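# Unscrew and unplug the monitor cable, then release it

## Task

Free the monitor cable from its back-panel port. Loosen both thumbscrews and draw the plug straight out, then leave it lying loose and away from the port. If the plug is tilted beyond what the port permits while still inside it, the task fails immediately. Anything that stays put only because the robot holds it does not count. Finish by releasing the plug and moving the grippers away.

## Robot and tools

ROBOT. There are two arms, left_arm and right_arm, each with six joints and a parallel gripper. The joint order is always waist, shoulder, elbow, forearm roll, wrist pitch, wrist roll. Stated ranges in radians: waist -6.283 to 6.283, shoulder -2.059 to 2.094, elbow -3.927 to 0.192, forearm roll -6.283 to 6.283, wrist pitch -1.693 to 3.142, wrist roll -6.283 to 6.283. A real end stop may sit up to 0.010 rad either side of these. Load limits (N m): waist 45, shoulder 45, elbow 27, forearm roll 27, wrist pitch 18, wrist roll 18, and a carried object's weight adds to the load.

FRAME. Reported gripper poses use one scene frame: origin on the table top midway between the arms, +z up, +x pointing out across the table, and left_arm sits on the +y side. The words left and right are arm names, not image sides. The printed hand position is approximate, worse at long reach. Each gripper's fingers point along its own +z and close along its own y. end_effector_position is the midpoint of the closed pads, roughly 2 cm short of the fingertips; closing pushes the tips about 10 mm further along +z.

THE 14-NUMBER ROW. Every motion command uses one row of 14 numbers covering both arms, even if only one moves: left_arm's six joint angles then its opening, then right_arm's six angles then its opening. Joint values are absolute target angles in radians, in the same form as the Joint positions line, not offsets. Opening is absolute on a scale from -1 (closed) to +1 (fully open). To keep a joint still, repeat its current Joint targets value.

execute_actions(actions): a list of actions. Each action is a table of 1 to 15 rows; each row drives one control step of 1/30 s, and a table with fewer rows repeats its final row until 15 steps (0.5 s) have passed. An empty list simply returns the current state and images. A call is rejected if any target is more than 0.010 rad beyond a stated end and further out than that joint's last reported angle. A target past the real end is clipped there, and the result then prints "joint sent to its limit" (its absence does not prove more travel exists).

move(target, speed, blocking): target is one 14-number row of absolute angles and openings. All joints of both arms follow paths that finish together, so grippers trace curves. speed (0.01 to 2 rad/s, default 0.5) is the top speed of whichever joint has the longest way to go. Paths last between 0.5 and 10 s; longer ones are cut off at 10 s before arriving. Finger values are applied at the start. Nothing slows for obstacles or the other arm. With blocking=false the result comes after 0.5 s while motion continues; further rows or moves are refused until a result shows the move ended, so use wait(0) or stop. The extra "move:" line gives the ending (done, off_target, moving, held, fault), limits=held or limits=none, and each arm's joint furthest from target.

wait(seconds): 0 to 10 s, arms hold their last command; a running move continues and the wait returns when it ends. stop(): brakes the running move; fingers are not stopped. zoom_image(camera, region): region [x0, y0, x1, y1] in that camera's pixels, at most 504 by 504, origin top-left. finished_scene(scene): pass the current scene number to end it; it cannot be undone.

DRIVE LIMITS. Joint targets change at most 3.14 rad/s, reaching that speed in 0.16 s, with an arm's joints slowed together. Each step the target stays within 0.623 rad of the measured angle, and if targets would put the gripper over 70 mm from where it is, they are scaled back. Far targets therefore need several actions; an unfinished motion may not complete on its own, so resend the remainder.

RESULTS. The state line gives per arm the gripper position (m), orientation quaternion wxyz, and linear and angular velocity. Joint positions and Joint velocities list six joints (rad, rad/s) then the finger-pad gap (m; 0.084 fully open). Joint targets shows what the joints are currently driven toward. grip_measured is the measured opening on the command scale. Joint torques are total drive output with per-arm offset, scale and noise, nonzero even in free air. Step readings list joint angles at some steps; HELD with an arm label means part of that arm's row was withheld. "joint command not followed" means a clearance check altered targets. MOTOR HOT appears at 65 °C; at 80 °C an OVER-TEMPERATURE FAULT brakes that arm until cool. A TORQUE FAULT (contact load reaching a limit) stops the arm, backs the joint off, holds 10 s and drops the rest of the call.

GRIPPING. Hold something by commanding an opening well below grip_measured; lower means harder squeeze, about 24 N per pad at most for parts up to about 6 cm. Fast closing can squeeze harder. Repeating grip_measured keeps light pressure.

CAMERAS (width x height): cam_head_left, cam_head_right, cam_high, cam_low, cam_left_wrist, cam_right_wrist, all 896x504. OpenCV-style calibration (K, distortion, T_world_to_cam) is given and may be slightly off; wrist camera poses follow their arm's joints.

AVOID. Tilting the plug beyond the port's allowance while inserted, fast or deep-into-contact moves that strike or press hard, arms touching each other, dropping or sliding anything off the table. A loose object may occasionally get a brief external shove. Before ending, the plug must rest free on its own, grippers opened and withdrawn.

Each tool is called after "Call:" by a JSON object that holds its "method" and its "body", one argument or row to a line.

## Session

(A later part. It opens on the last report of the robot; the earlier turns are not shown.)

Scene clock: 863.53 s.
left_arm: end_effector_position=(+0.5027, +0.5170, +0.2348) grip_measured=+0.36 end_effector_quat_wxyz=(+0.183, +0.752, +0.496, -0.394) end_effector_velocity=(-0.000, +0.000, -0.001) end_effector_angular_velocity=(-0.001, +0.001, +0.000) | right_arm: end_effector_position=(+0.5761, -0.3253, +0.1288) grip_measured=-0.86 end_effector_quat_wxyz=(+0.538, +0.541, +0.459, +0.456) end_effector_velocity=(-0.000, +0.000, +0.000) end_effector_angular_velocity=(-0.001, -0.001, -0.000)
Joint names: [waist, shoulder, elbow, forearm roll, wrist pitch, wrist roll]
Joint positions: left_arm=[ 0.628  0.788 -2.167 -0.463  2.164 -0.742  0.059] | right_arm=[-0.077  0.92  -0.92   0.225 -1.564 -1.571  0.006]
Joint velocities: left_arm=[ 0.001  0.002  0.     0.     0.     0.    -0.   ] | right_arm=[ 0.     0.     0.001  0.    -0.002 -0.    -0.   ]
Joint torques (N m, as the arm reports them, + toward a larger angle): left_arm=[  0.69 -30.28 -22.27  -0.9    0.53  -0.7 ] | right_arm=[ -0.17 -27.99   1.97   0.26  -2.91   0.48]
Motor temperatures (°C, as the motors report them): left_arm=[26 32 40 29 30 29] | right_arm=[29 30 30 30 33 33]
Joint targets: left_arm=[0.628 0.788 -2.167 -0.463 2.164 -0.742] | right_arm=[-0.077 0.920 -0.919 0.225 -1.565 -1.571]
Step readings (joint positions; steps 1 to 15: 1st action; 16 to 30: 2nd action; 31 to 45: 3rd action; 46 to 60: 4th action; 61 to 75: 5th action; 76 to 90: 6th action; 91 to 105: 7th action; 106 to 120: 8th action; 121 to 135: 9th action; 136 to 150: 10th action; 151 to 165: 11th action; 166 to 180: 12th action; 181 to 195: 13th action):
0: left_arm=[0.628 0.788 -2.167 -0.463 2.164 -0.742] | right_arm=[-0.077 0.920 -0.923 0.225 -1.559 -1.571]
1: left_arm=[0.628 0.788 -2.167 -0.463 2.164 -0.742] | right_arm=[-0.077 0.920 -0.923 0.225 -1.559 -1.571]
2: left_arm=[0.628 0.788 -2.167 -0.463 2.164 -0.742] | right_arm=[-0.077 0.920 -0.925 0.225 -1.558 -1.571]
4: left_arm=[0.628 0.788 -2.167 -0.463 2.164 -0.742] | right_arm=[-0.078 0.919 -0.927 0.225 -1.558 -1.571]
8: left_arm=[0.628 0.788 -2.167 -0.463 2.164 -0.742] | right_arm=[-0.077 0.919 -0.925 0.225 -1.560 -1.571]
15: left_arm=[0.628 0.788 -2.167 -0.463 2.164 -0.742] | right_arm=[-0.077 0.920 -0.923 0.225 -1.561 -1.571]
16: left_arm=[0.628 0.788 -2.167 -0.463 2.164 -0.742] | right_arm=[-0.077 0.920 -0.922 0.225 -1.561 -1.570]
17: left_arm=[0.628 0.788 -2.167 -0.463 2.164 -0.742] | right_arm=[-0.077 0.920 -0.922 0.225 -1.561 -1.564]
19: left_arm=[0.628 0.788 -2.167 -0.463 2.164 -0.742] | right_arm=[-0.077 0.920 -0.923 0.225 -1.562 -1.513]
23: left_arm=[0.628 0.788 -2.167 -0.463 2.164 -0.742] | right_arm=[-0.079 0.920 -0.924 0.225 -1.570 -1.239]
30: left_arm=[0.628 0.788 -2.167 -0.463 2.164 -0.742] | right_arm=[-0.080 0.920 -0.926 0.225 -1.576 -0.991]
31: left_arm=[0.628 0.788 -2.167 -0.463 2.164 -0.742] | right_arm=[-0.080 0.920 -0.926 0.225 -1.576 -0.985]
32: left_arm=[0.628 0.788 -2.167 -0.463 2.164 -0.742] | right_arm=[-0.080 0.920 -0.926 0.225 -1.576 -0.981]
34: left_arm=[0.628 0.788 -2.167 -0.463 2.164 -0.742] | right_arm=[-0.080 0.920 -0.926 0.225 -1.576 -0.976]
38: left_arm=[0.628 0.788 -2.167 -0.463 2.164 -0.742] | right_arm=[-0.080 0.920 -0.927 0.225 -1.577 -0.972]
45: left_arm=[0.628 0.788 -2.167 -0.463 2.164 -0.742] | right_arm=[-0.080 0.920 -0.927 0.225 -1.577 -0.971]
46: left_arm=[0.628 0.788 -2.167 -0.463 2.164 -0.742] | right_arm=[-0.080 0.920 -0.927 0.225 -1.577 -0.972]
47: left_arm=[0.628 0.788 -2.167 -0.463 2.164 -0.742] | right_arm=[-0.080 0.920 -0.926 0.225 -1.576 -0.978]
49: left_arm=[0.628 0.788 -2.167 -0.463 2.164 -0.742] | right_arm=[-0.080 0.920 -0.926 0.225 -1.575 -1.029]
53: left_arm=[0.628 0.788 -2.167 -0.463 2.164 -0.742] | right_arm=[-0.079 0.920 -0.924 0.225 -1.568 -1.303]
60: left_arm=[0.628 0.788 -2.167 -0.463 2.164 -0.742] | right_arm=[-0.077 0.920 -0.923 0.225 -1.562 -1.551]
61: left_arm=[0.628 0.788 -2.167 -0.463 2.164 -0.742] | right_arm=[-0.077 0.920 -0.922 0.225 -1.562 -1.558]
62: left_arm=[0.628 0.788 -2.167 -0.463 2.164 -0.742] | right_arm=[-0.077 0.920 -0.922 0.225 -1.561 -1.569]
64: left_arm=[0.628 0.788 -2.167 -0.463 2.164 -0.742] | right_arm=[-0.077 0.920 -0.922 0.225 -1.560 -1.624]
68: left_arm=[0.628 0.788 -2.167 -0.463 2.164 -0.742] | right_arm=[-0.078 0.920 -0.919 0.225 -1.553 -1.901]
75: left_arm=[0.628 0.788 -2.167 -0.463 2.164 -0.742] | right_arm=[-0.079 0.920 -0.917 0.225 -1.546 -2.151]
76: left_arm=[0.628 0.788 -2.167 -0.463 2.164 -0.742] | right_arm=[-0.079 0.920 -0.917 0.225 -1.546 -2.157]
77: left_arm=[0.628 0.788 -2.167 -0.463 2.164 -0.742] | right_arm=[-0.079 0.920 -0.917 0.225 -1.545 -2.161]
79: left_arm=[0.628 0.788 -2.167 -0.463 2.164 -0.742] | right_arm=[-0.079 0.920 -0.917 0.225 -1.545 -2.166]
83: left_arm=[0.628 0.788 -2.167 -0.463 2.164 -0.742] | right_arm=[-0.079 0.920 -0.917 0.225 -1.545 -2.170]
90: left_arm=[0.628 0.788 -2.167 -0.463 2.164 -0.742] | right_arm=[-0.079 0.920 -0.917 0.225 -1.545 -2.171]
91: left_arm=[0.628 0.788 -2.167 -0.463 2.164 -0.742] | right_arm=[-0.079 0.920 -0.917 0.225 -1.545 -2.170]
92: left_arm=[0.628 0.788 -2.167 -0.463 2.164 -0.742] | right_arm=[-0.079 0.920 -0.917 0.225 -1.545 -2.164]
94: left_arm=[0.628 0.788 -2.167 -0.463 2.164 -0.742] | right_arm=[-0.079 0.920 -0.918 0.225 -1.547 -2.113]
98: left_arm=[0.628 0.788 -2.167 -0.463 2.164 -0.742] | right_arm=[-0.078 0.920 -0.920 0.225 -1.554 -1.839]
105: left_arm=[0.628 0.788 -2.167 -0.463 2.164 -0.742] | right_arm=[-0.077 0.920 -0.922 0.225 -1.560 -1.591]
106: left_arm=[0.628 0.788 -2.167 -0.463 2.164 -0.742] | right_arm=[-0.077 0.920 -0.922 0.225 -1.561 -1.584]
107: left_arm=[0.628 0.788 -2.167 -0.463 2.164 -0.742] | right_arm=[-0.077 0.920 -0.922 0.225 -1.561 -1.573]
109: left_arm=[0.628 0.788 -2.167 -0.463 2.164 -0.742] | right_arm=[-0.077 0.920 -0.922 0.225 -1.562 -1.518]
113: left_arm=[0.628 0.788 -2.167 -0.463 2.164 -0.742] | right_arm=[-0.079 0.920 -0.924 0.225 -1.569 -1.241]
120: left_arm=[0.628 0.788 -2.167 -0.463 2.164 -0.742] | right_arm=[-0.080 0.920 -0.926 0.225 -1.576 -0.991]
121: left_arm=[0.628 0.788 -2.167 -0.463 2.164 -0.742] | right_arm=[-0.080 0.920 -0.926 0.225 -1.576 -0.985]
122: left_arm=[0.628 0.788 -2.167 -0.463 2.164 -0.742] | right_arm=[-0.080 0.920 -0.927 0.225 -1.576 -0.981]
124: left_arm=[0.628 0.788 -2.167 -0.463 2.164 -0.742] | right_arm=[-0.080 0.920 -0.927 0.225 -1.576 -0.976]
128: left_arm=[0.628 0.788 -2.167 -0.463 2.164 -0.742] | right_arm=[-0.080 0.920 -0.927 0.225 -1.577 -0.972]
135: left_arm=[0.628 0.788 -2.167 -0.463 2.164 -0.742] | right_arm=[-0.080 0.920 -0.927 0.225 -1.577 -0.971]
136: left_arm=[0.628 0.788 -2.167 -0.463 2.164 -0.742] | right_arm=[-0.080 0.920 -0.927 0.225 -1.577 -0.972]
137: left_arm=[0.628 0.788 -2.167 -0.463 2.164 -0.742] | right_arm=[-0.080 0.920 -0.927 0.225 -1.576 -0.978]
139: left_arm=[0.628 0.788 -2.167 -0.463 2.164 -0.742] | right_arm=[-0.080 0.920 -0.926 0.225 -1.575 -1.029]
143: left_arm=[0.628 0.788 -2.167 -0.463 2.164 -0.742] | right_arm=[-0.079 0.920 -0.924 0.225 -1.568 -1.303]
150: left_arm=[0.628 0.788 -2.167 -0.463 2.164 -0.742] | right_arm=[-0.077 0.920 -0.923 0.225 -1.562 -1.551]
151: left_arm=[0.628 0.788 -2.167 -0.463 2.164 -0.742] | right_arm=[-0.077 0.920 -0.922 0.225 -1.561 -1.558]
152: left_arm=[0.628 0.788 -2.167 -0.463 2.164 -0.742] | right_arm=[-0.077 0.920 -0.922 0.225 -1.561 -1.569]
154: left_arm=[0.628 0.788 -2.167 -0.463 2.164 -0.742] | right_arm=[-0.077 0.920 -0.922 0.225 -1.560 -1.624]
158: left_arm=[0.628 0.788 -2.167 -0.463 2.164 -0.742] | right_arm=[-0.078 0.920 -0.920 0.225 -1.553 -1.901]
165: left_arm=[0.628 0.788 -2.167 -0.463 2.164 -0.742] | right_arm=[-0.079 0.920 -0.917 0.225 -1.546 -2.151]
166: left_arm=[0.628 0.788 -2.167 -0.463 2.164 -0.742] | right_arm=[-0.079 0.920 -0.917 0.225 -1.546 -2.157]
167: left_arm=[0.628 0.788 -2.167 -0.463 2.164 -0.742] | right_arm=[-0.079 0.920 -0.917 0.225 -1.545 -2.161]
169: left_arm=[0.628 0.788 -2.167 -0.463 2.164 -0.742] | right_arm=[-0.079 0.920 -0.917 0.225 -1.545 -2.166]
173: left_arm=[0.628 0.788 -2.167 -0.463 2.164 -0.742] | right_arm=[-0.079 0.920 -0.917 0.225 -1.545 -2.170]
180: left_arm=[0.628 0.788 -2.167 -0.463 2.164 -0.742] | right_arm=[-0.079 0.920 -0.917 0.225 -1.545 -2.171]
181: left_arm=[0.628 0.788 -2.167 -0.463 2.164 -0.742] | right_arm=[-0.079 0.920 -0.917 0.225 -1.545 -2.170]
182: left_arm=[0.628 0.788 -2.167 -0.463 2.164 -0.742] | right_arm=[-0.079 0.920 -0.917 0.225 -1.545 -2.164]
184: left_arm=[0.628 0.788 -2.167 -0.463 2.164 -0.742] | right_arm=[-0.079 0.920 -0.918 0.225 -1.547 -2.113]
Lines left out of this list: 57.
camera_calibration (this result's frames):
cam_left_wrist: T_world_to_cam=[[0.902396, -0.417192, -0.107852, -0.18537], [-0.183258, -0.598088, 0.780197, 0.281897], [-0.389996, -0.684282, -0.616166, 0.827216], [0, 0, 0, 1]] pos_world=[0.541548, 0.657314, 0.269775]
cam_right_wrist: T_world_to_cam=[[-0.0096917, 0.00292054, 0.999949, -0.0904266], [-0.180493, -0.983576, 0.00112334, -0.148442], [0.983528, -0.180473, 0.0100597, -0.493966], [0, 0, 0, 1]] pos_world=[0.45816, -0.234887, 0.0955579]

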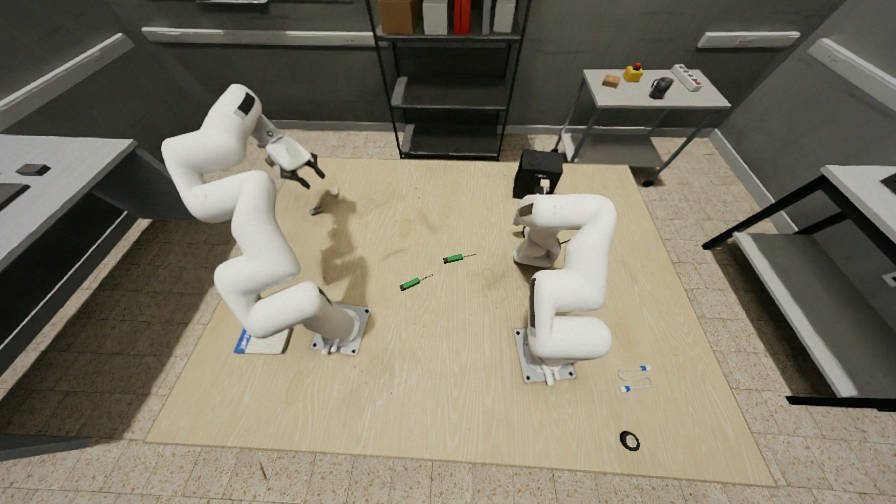

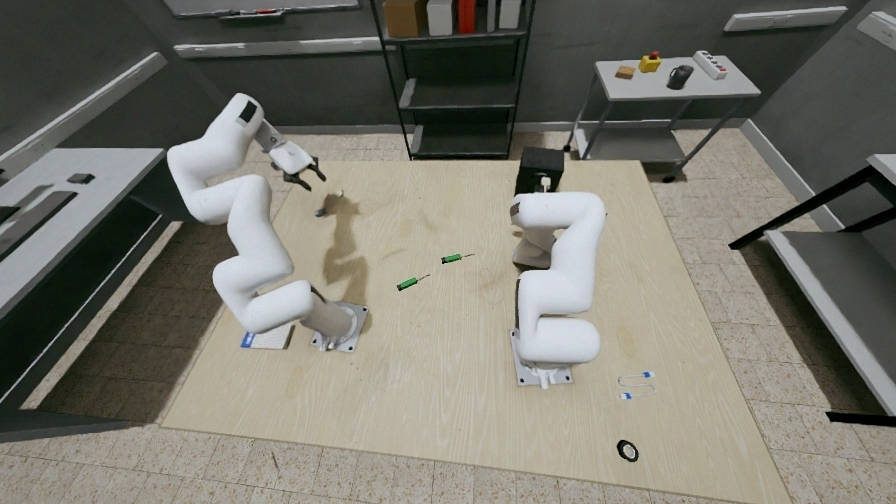

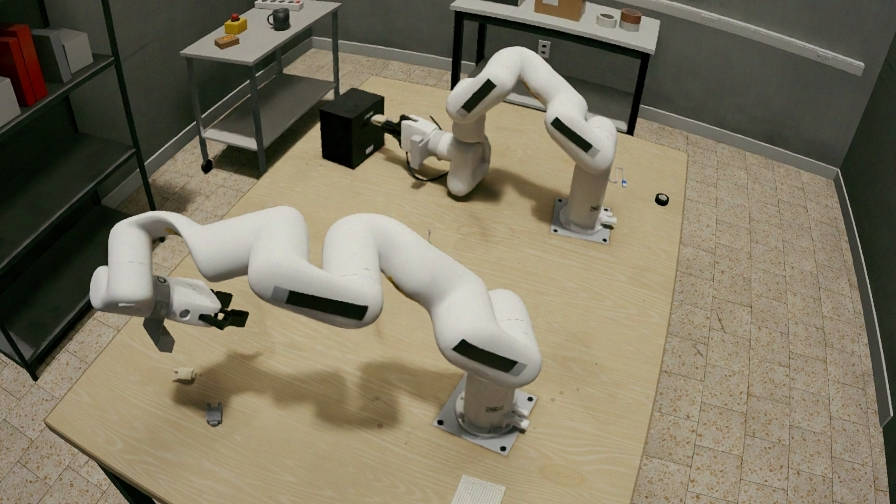

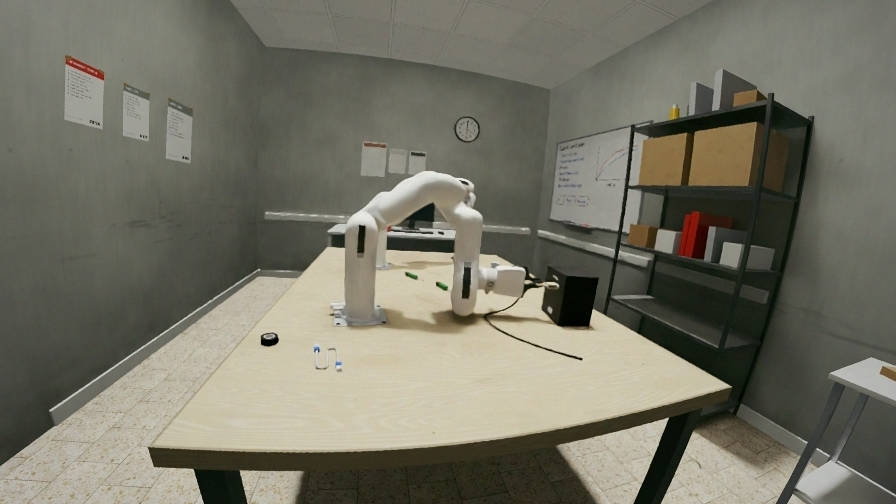

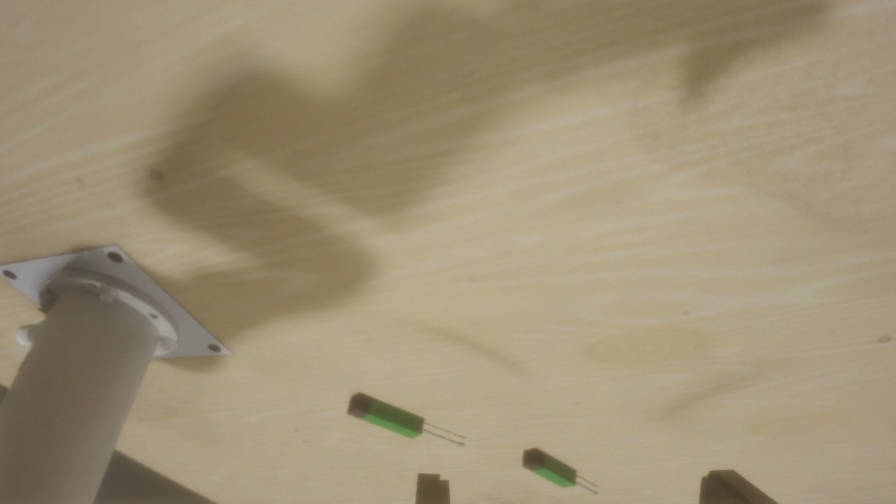

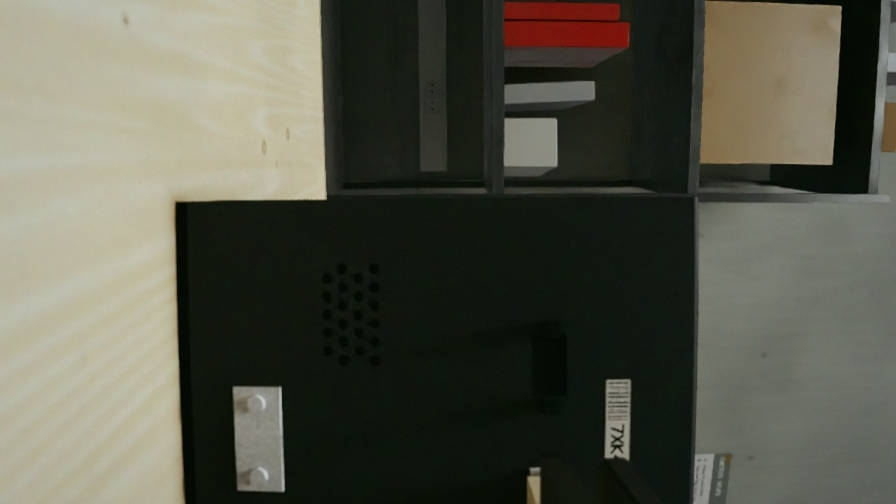

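Call:
{"method": "execute_actions", "body": {
  "actions": [
    [[0.628,0.788,-2.167,-0.463,2.164,-0.742,0.37,-0.077,0.92,-0.922,0.225,-1.561,-1.571,-0.72]],
    [[0.628,0.788,-2.167,-0.463,2.164,-0.742,0.37,-0.0804,0.92,-0.9251,0.225,-1.5785,-0.971,-0.72]],
    [[0.628,0.788,-2.167,-0.463,2.164,-0.742,0.37,-0.0804,0.92,-0.9251,0.225,-1.5785,-0.971,-1]],
    [[0.628,0.788,-2.167,-0.463,2.164,-0.742,0.37,-0.077,0.92,-0.922,0.225,-1.561,-1.571,-1]],
    [[0.628,0.788,-2.167,-0.463,2.164,-0.742,0.37,-0.0793,0.92,-0.9159,0.225,-1.5471,-2.171,-1]],
    [[0.628,0.788,-2.167,-0.463,2.164,-0.742,0.37,-0.0793,0.92,-0.9159,0.225,-1.5471,-2.171,-0.72]],
    [[0.628,0.788,-2.167,-0.463,2.164,-0.742,0.37,-0.077,0.92,-0.922,0.225,-1.561,-1.571,-0.72]],
    [[0.628,0.788,-2.167,-0.463,2.164,-0.742,0.37,-0.0804,0.92,-0.9251,0.225,-1.5785,-0.971,-0.72]],
    [[0.628,0.788,-2.167,-0.463,2.164,-0.742,0.37,-0.0804,0.92,-0.9251,0.225,-1.5785,-0.971,-1]],
    [[0.628,0.788,-2.167,-0.463,2.164,-0.742,0.37,-0.077,0.92,-0.922,0.225,-1.561,-1.571,-1]],
    [[0.628,0.788,-2.167,-0.463,2.164,-0.742,0.37,-0.0793,0.92,-0.9159,0.225,-1.5471,-2.171,-1]],
    [[0.628,0.788,-2.167,-0.463,2.164,-0.742,0.37,-0.0793,0.92,-0.9159,0.225,-1.5471,-2.171,-0.72]],
    [[0.628,0.788,-2.167,-0.463,2.164,-0.742,0.37,-0.077,0.92,-0.922,0.225,-1.561,-1.571,-0.72]],
    [[0.628,0.788,-2.167,-0.463,2.164,-0.742,0.37,-0.0804,0.92,-0.9251,0.225,-1.5785,-0.971,-0.72]],
    [[0.628,0.788,-2.167,-0.463,2.164,-0.742,0.37,-0.0804,0.92,-0.9251,0.225,-1.5785,-0.971,-1]],
    [[0.628,0.788,-2.167,-0.463,2.164,-0.742,0.37,-0.077,0.92,-0.922,0.225,-1.561,-1.571,-1]],
    [[0.628,0.788,-2.167,-0.463,2.164,-0.742,0.37,-0.0793,0.92,-0.9159,0.225,-1.5471,-2.171,-1]],
    [[0.628,0.788,-2.167,-0.463,2.164,-0.742,0.37,-0.0793,0.92,-0.9159,0.225,-1.5471,-2.171,-0.72]],
    [[0.628,0.788,-2.167,-0.463,2.164,-0.742,0.37,-0.077,0.92,-0.922,0.225,-1.561,-1.571,-0.72]],
    [[0.628,0.788,-2.167,-0.463,2.164,-0.742,0.37,-0.0804,0.92,-0.9251,0.225,-1.5785,-0.971,-0.72]],
    [[0.628,0.788,-2.167,-0.463,2.164,-0.742,0.37,-0.0804,0.92,-0.9251,0.225,-1.5785,-0.971,-1]],
    [[0.628,0.788,-2.167,-0.463,2.164,-0.742,0.37,-0.077,0.92,-0.922,0.225,-1.561,-1.571,-1]],
    [[0.628,0.788,-2.167,-0.463,2.164,-0.742,0.37,-0.0767,0.92,-0.919,0.225,-1.5647,-1.571,-1]],
    [[0.628,0.788,-2.167,-0.463,2.164,-0.742,0.37,-0.0767,0.92,-0.919,0.225,-1.5647,-1.571,-1]]
  ]
}}

Scene clock: 904.93 s.
left_arm: end_effector_position=(+0.5027, +0.5170, +0.2348) grip_measured=+0.36 end_effector_quat_wxyz=(+0.183, +0.752, +0.496, -0.394) end_effector_velocity=(+0.000, -0.000, -0.000) end_effector_angular_velocity=(+0.000, +0.000, -0.001) | right_arm: end_effector_position=(+0.5760, -0.3253, +0.1287) grip_measured=-0.86 end_effector_quat_wxyz=(+0.538, +0.541, +0.459, +0.456) end_effector_velocity=(-0.000, -0.000, +0.000) end_effector_angular_velocity=(-0.003, -0.001, -0.000)
Joint names: [waist, shoulder, elbow, forearm roll, wrist pitch, wrist roll]
Joint positions: left_arm=[ 0.628  0.788 -2.167 -0.463  2.164 -0.742  0.059] | right_arm=[-0.077  0.92  -0.92   0.225 -1.564 -1.571  0.006]
Joint velocities: left_arm=[-0.001  0.001 -0.001  0.001  0.     0.    -0.   ] | right_arm=[-0.     0.     0.001  0.    -0.002 -0.002 -0.   ]
Joint torques (N m, as the arm reports them, + toward a larger angle): left_arm=[  1.19 -30.32 -21.88  -0.75   0.64  -0.78] | right_arm=[ -0.75 -29.47  -0.91   0.25  -2.22   0.32]
Motor temperatures (°C, as the motors report them): left_arm=[26 32 40 29 30 29] | right_arm=[29 30 30 30 34 33]
Joint targets: left_arm=[0.628 0.788 -2.167 -0.463 2.164 -0.742] | right_arm=[-0.077 0.920 -0.919 0.225 -1.565 -1.571]
Step readings (joint positions; steps 1 to 15: 1st action; 16 to 30: 2nd action; 31 to 45: 3rd action; 46 to 60: 4th action; 61 to 75: 5th action; 76 to 90: 6th action; 91 to 105: 7th action; 106 to 120: 8th action; 121 to 135: 9th action; 136 to 150: 10th action; 151 to 165: 11th action; 166 to 180: 12th action; 181 to 195: 13th action):
0: left_arm=[0.628 0.788 -2.167 -0.463 2.164 -0.742] | right_arm=[-0.077 0.920 -0.919 0.225 -1.565 -1.571]
1: left_arm=[0.628 0.788 -2.167 -0.463 2.164 -0.742] | right_arm=[-0.077 0.920 -0.919 0.225 -1.565 -1.571]
2: left_arm=[0.628 0.788 -2.167 -0.463 2.164 -0.742] | right_arm=[-0.076 0.921 -0.916 0.225 -1.566 -1.571]
4: left_arm=[0.628 0.788 -2.167 -0.463 2.164 -0.742] | right_arm=[-0.076 0.922 -0.914 0.226 -1.566 -1.571]
8: left_arm=[0.628 0.788 -2.167 -0.463 2.164 -0.742] | right_arm=[-0.076 0.921 -0.918 0.225 -1.563 -1.571]
15: left_arm=[0.628 0.788 -2.167 -0.463 2.164 -0.742] | right_arm=[-0.077 0.920 -0.921 0.225 -1.561 -1.571]
16: left_arm=[0.628 0.788 -2.167 -0.463 2.164 -0.742] | right_arm=[-0.077 0.920 -0.921 0.225 -1.561 -1.570]
17: left_arm=[0.628 0.788 -2.167 -0.463 2.164 -0.742] | right_arm=[-0.077 0.920 -0.922 0.225 -1.561 -1.564]
19: left_arm=[0.628 0.788 -2.167 -0.463 2.164 -0.742] | right_arm=[-0.077 0.920 -0.922 0.225 -1.563 -1.513]
23: left_arm=[0.628 0.788 -2.167 -0.463 2.164 -0.742] | right_arm=[-0.079 0.920 -0.924 0.225 -1.571 -1.239]
30: left_arm=[0.628 0.788 -2.167 -0.463 2.164 -0.742] | right_arm=[-0.080 0.920 -0.925 0.225 -1.578 -0.991]
31: left_arm=[0.628 0.788 -2.167 -0.463 2.164 -0.742] | right_arm=[-0.080 0.920 -0.925 0.225 -1.578 -0.985]
32: left_arm=[0.628 0.788 -2.167 -0.463 2.164 -0.742] | right_arm=[-0.080 0.920 -0.925 0.225 -1.578 -0.981]
34: left_arm=[0.628 0.788 -2.167 -0.463 2.164 -0.742] | right_arm=[-0.080 0.920 -0.925 0.225 -1.578 -0.976]
38: left_arm=[0.628 0.788 -2.167 -0.463 2.164 -0.742] | right_arm=[-0.080 0.920 -0.925 0.225 -1.578 -0.972]
45: left_arm=[0.628 0.788 -2.167 -0.463 2.164 -0.742] | right_arm=[-0.080 0.920 -0.925 0.225 -1.578 -0.971]
46: left_arm=[0.628 0.788 -2.167 -0.463 2.164 -0.742] | right_arm=[-0.080 0.920 -0.925 0.225 -1.578 -0.972]
47: left_arm=[0.628 0.788 -2.167 -0.463 2.164 -0.742] | right_arm=[-0.080 0.920 -0.925 0.225 -1.578 -0.978]
49: left_arm=[0.628 0.788 -2.167 -0.463 2.164 -0.742] | right_arm=[-0.080 0.920 -0.925 0.225 -1.577 -1.029]
53: left_arm=[0.628 0.788 -2.167 -0.463 2.164 -0.742] | right_arm=[-0.079 0.920 -0.923 0.225 -1.569 -1.303]
60: left_arm=[0.628 0.788 -2.167 -0.463 2.164 -0.742] | right_arm=[-0.077 0.920 -0.922 0.225 -1.562 -1.551]
61: left_arm=[0.628 0.788 -2.167 -0.463 2.164 -0.742] | right_arm=[-0.077 0.920 -0.922 0.225 -1.562 -1.558]
62: left_arm=[0.628 0.788 -2.167 -0.463 2.164 -0.742] | right_arm=[-0.077 0.920 -0.922 0.225 -1.562 -1.569]
64: left_arm=[0.628 0.788 -2.167 -0.463 2.164 -0.742] | right_arm=[-0.077 0.920 -0.921 0.225 -1.560 -1.624]
68: left_arm=[0.628 0.788 -2.167 -0.463 2.164 -0.742] | right_arm=[-0.078 0.920 -0.919 0.225 -1.554 -1.901]
75: left_arm=[0.628 0.788 -2.167 -0.463 2.164 -0.742] | right_arm=[-0.079 0.920 -0.916 0.225 -1.548 -2.151]
76: left_arm=[0.628 0.788 -2.167 -0.463 2.164 -0.742] | right_arm=[-0.079 0.920 -0.916 0.225 -1.547 -2.157]
77: left_arm=[0.628 0.788 -2.167 -0.463 2.164 -0.742] | right_arm=[-0.079 0.920 -0.916 0.225 -1.547 -2.161]
79: left_arm=[0.628 0.788 -2.167 -0.463 2.164 -0.742] | right_arm=[-0.079 0.920 -0.916 0.225 -1.546 -2.166]
83: left_arm=[0.628 0.788 -2.167 -0.463 2.164 -0.742] | right_arm=[-0.079 0.920 -0.916 0.225 -1.547 -2.170]
90: left_arm=[0.628 0.788 -2.167 -0.463 2.164 -0.742] | right_arm=[-0.079 0.920 -0.916 0.225 -1.547 -2.171]
91: left_arm=[0.628 0.788 -2.167 -0.463 2.164 -0.742] | right_arm=[-0.079 0.920 -0.916 0.225 -1.547 -2.170]
92: left_arm=[0.628 0.788 -2.167 -0.463 2.164 -0.742] | right_arm=[-0.079 0.920 -0.916 0.225 -1.547 -2.164]
94: left_arm=[0.628 0.788 -2.167 -0.463 2.164 -0.742] | right_arm=[-0.079 0.920 -0.916 0.225 -1.548 -2.113]
98: left_arm=[0.628 0.788 -2.167 -0.463 2.164 -0.742] | right_arm=[-0.078 0.920 -0.919 0.225 -1.555 -1.839]
105: left_arm=[0.628 0.788 -2.167 -0.463 2.164 -0.742] | right_arm=[-0.077 0.920 -0.922 0.225 -1.560 -1.591]
106: left_arm=[0.628 0.788 -2.167 -0.463 2.164 -0.742] | right_arm=[-0.077 0.920 -0.922 0.225 -1.561 -1.584]
107: left_arm=[0.628 0.788 -2.167 -0.463 2.164 -0.742] | right_arm=[-0.077 0.920 -0.922 0.225 -1.561 -1.573]
109: left_arm=[0.628 0.788 -2.167 -0.463 2.164 -0.742] | right_arm=[-0.077 0.920 -0.922 0.225 -1.562 -1.518]
113: left_arm=[0.628 0.788 -2.167 -0.463 2.164 -0.742] | right_arm=[-0.079 0.920 -0.924 0.225 -1.570 -1.241]
120: left_arm=[0.628 0.788 -2.167 -0.463 2.164 -0.742] | right_arm=[-0.080 0.920 -0.925 0.225 -1.578 -0.991]
121: left_arm=[0.628 0.788 -2.167 -0.463 2.164 -0.742] | right_arm=[-0.080 0.920 -0.925 0.225 -1.578 -0.985]
122: left_arm=[0.628 0.788 -2.167 -0.463 2.164 -0.742] | right_arm=[-0.080 0.920 -0.925 0.225 -1.578 -0.981]
124: left_arm=[0.628 0.788 -2.167 -0.463 2.164 -0.742] | right_arm=[-0.080 0.920 -0.925 0.225 -1.578 -0.976]
128: left_arm=[0.628 0.788 -2.167 -0.463 2.164 -0.742] | right_arm=[-0.080 0.920 -0.925 0.225 -1.578 -0.972]
135: left_arm=[0.628 0.788 -2.167 -0.463 2.164 -0.742] | right_arm=[-0.080 0.920 -0.925 0.225 -1.578 -0.971]
136: left_arm=[0.628 0.788 -2.167 -0.463 2.164 -0.742] | right_arm=[-0.080 0.920 -0.925 0.225 -1.578 -0.972]
137: left_arm=[0.628 0.788 -2.167 -0.463 2.164 -0.742] | right_arm=[-0.080 0.920 -0.925 0.225 -1.578 -0.978]
139: left_arm=[0.628 0.788 -2.167 -0.463 2.164 -0.742] | right_arm=[-0.080 0.920 -0.925 0.225 -1.577 -1.029]
143: left_arm=[0.628 0.788 -2.167 -0.463 2.164 -0.742] | right_arm=[-0.079 0.920 -0.923 0.225 -1.569 -1.303]
150: left_arm=[0.628 0.788 -2.167 -0.463 2.164 -0.742] | right_arm=[-0.077 0.920 -0.922 0.225 -1.562 -1.551]
151: left_arm=[0.628 0.788 -2.167 -0.463 2.164 -0.742] | right_arm=[-0.077 0.920 -0.922 0.225 -1.562 -1.558]
152: left_arm=[0.628 0.788 -2.167 -0.463 2.164 -0.742] | right_arm=[-0.077 0.920 -0.922 0.225 -1.562 -1.569]
154: left_arm=[0.628 0.788 -2.167 -0.463 2.164 -0.742] | right_arm=[-0.077 0.920 -0.921 0.225 -1.560 -1.624]
158: left_arm=[0.628 0.788 -2.167 -0.463 2.164 -0.742] | right_arm=[-0.078 0.920 -0.919 0.225 -1.554 -1.901]
165: left_arm=[0.628 0.788 -2.167 -0.463 2.164 -0.742] | right_arm=[-0.079 0.920 -0.916 0.225 -1.548 -2.151]
166: left_arm=[0.628 0.788 -2.167 -0.463 2.164 -0.742] | right_arm=[-0.079 0.920 -0.916 0.225 -1.547 -2.157]
167: left_arm=[0.628 0.788 -2.167 -0.463 2.164 -0.742] | right_arm=[-0.079 0.920 -0.916 0.225 -1.547 -2.161]
169: left_arm=[0.628 0.788 -2.167 -0.463 2.164 -0.742] | right_arm=[-0.079 0.920 -0.916 0.225 -1.546 -2.166]
173: left_arm=[0.628 0.788 -2.167 -0.463 2.164 -0.742] | right_arm=[-0.079 0.920 -0.916 0.225 -1.547 -2.170]
180: left_arm=[0.628 0.788 -2.167 -0.463 2.164 -0.742] | right_arm=[-0.079 0.920 -0.916 0.225 -1.547 -2.171]
181: left_arm=[0.628 0.788 -2.167 -0.463 2.164 -0.742] | right_arm=[-0.079 0.920 -0.916 0.225 -1.547 -2.170]
182: left_arm=[0.628 0.788 -2.167 -0.463 2.164 -0.742] | right_arm=[-0.079 0.920 -0.916 0.225 -1.547 -2.164]
184: left_arm=[0.628 0.788 -2.167 -0.463 2.164 -0.742] | right_arm=[-0.079 0.920 -0.916 0.225 -1.548 -2.113]
Lines left out of this list: 57.
camera_calibration (this result's frames):
cam_left_wrist: T_world_to_cam=[[0.902396, -0.417192, -0.107852, -0.18537], [-0.183258, -0.598088, 0.780197, 0.281897], [-0.389997, -0.684282, -0.616166, 0.827216], [0, 0, 0, 1]] pos_world=[0.541548, 0.657314, 0.269775]
cam_right_wrist: T_world_to_cam=[[-0.00961002, 0.00295116, 0.999949, -0.0904187], [-0.180466, -0.98358, 0.00116848, -0.148459], [0.983534, -0.180446, 0.00998481, -0.493891], [0, 0, 0, 1]] pos_world=[0.458098, -0.234875, 0.0955191]

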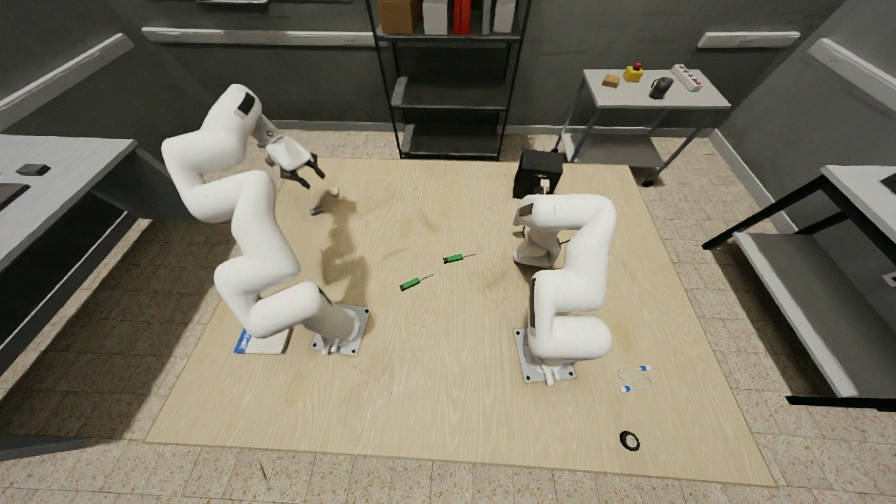

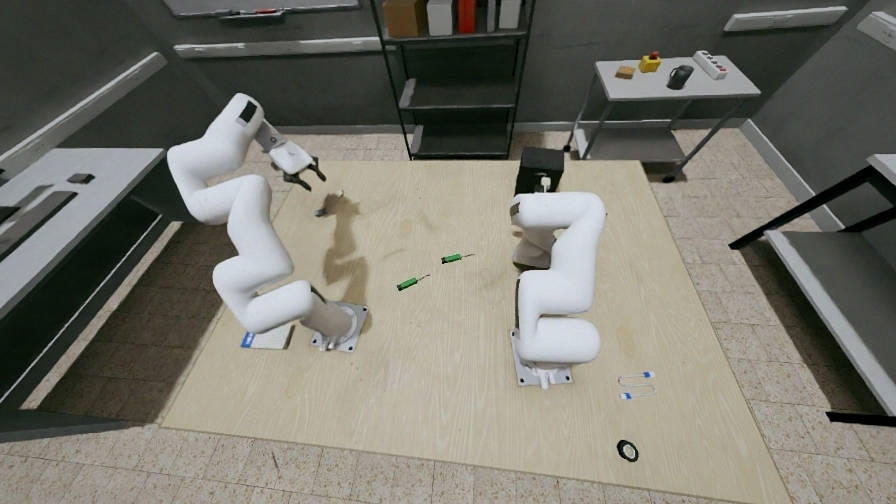

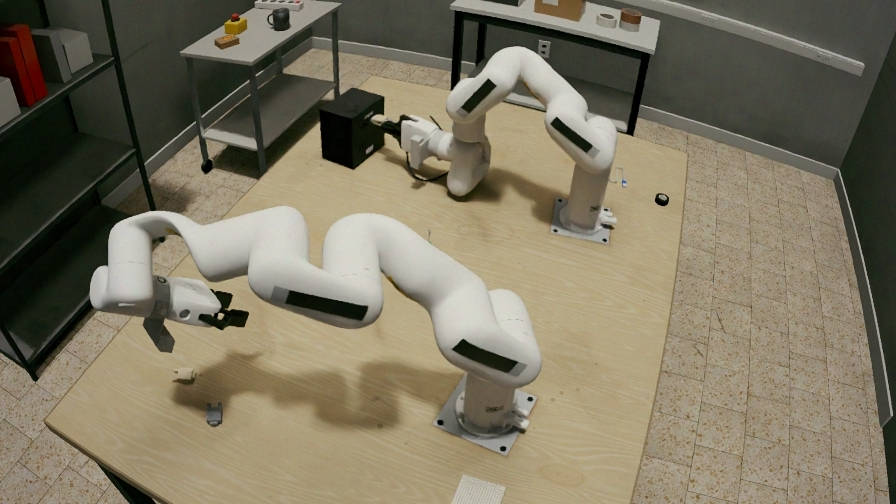

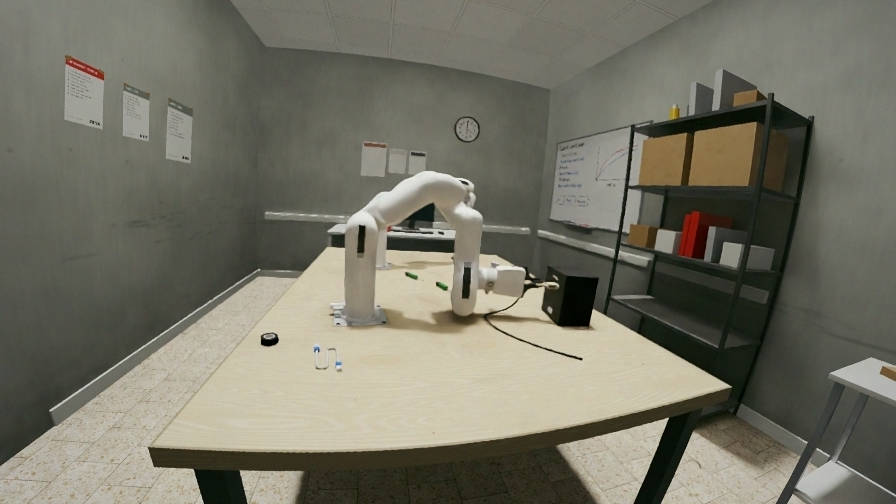

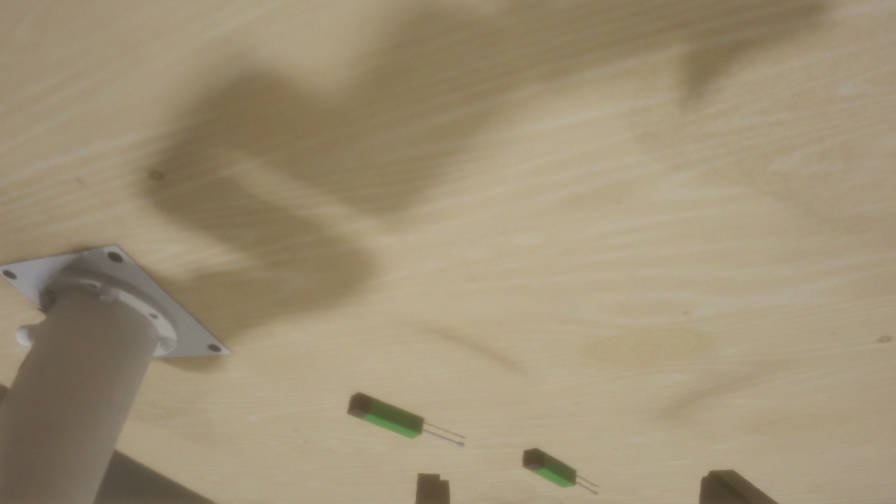

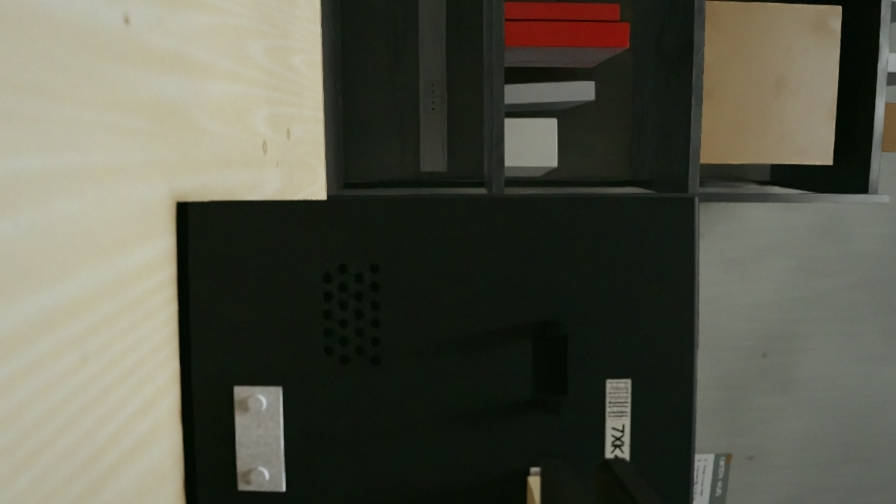

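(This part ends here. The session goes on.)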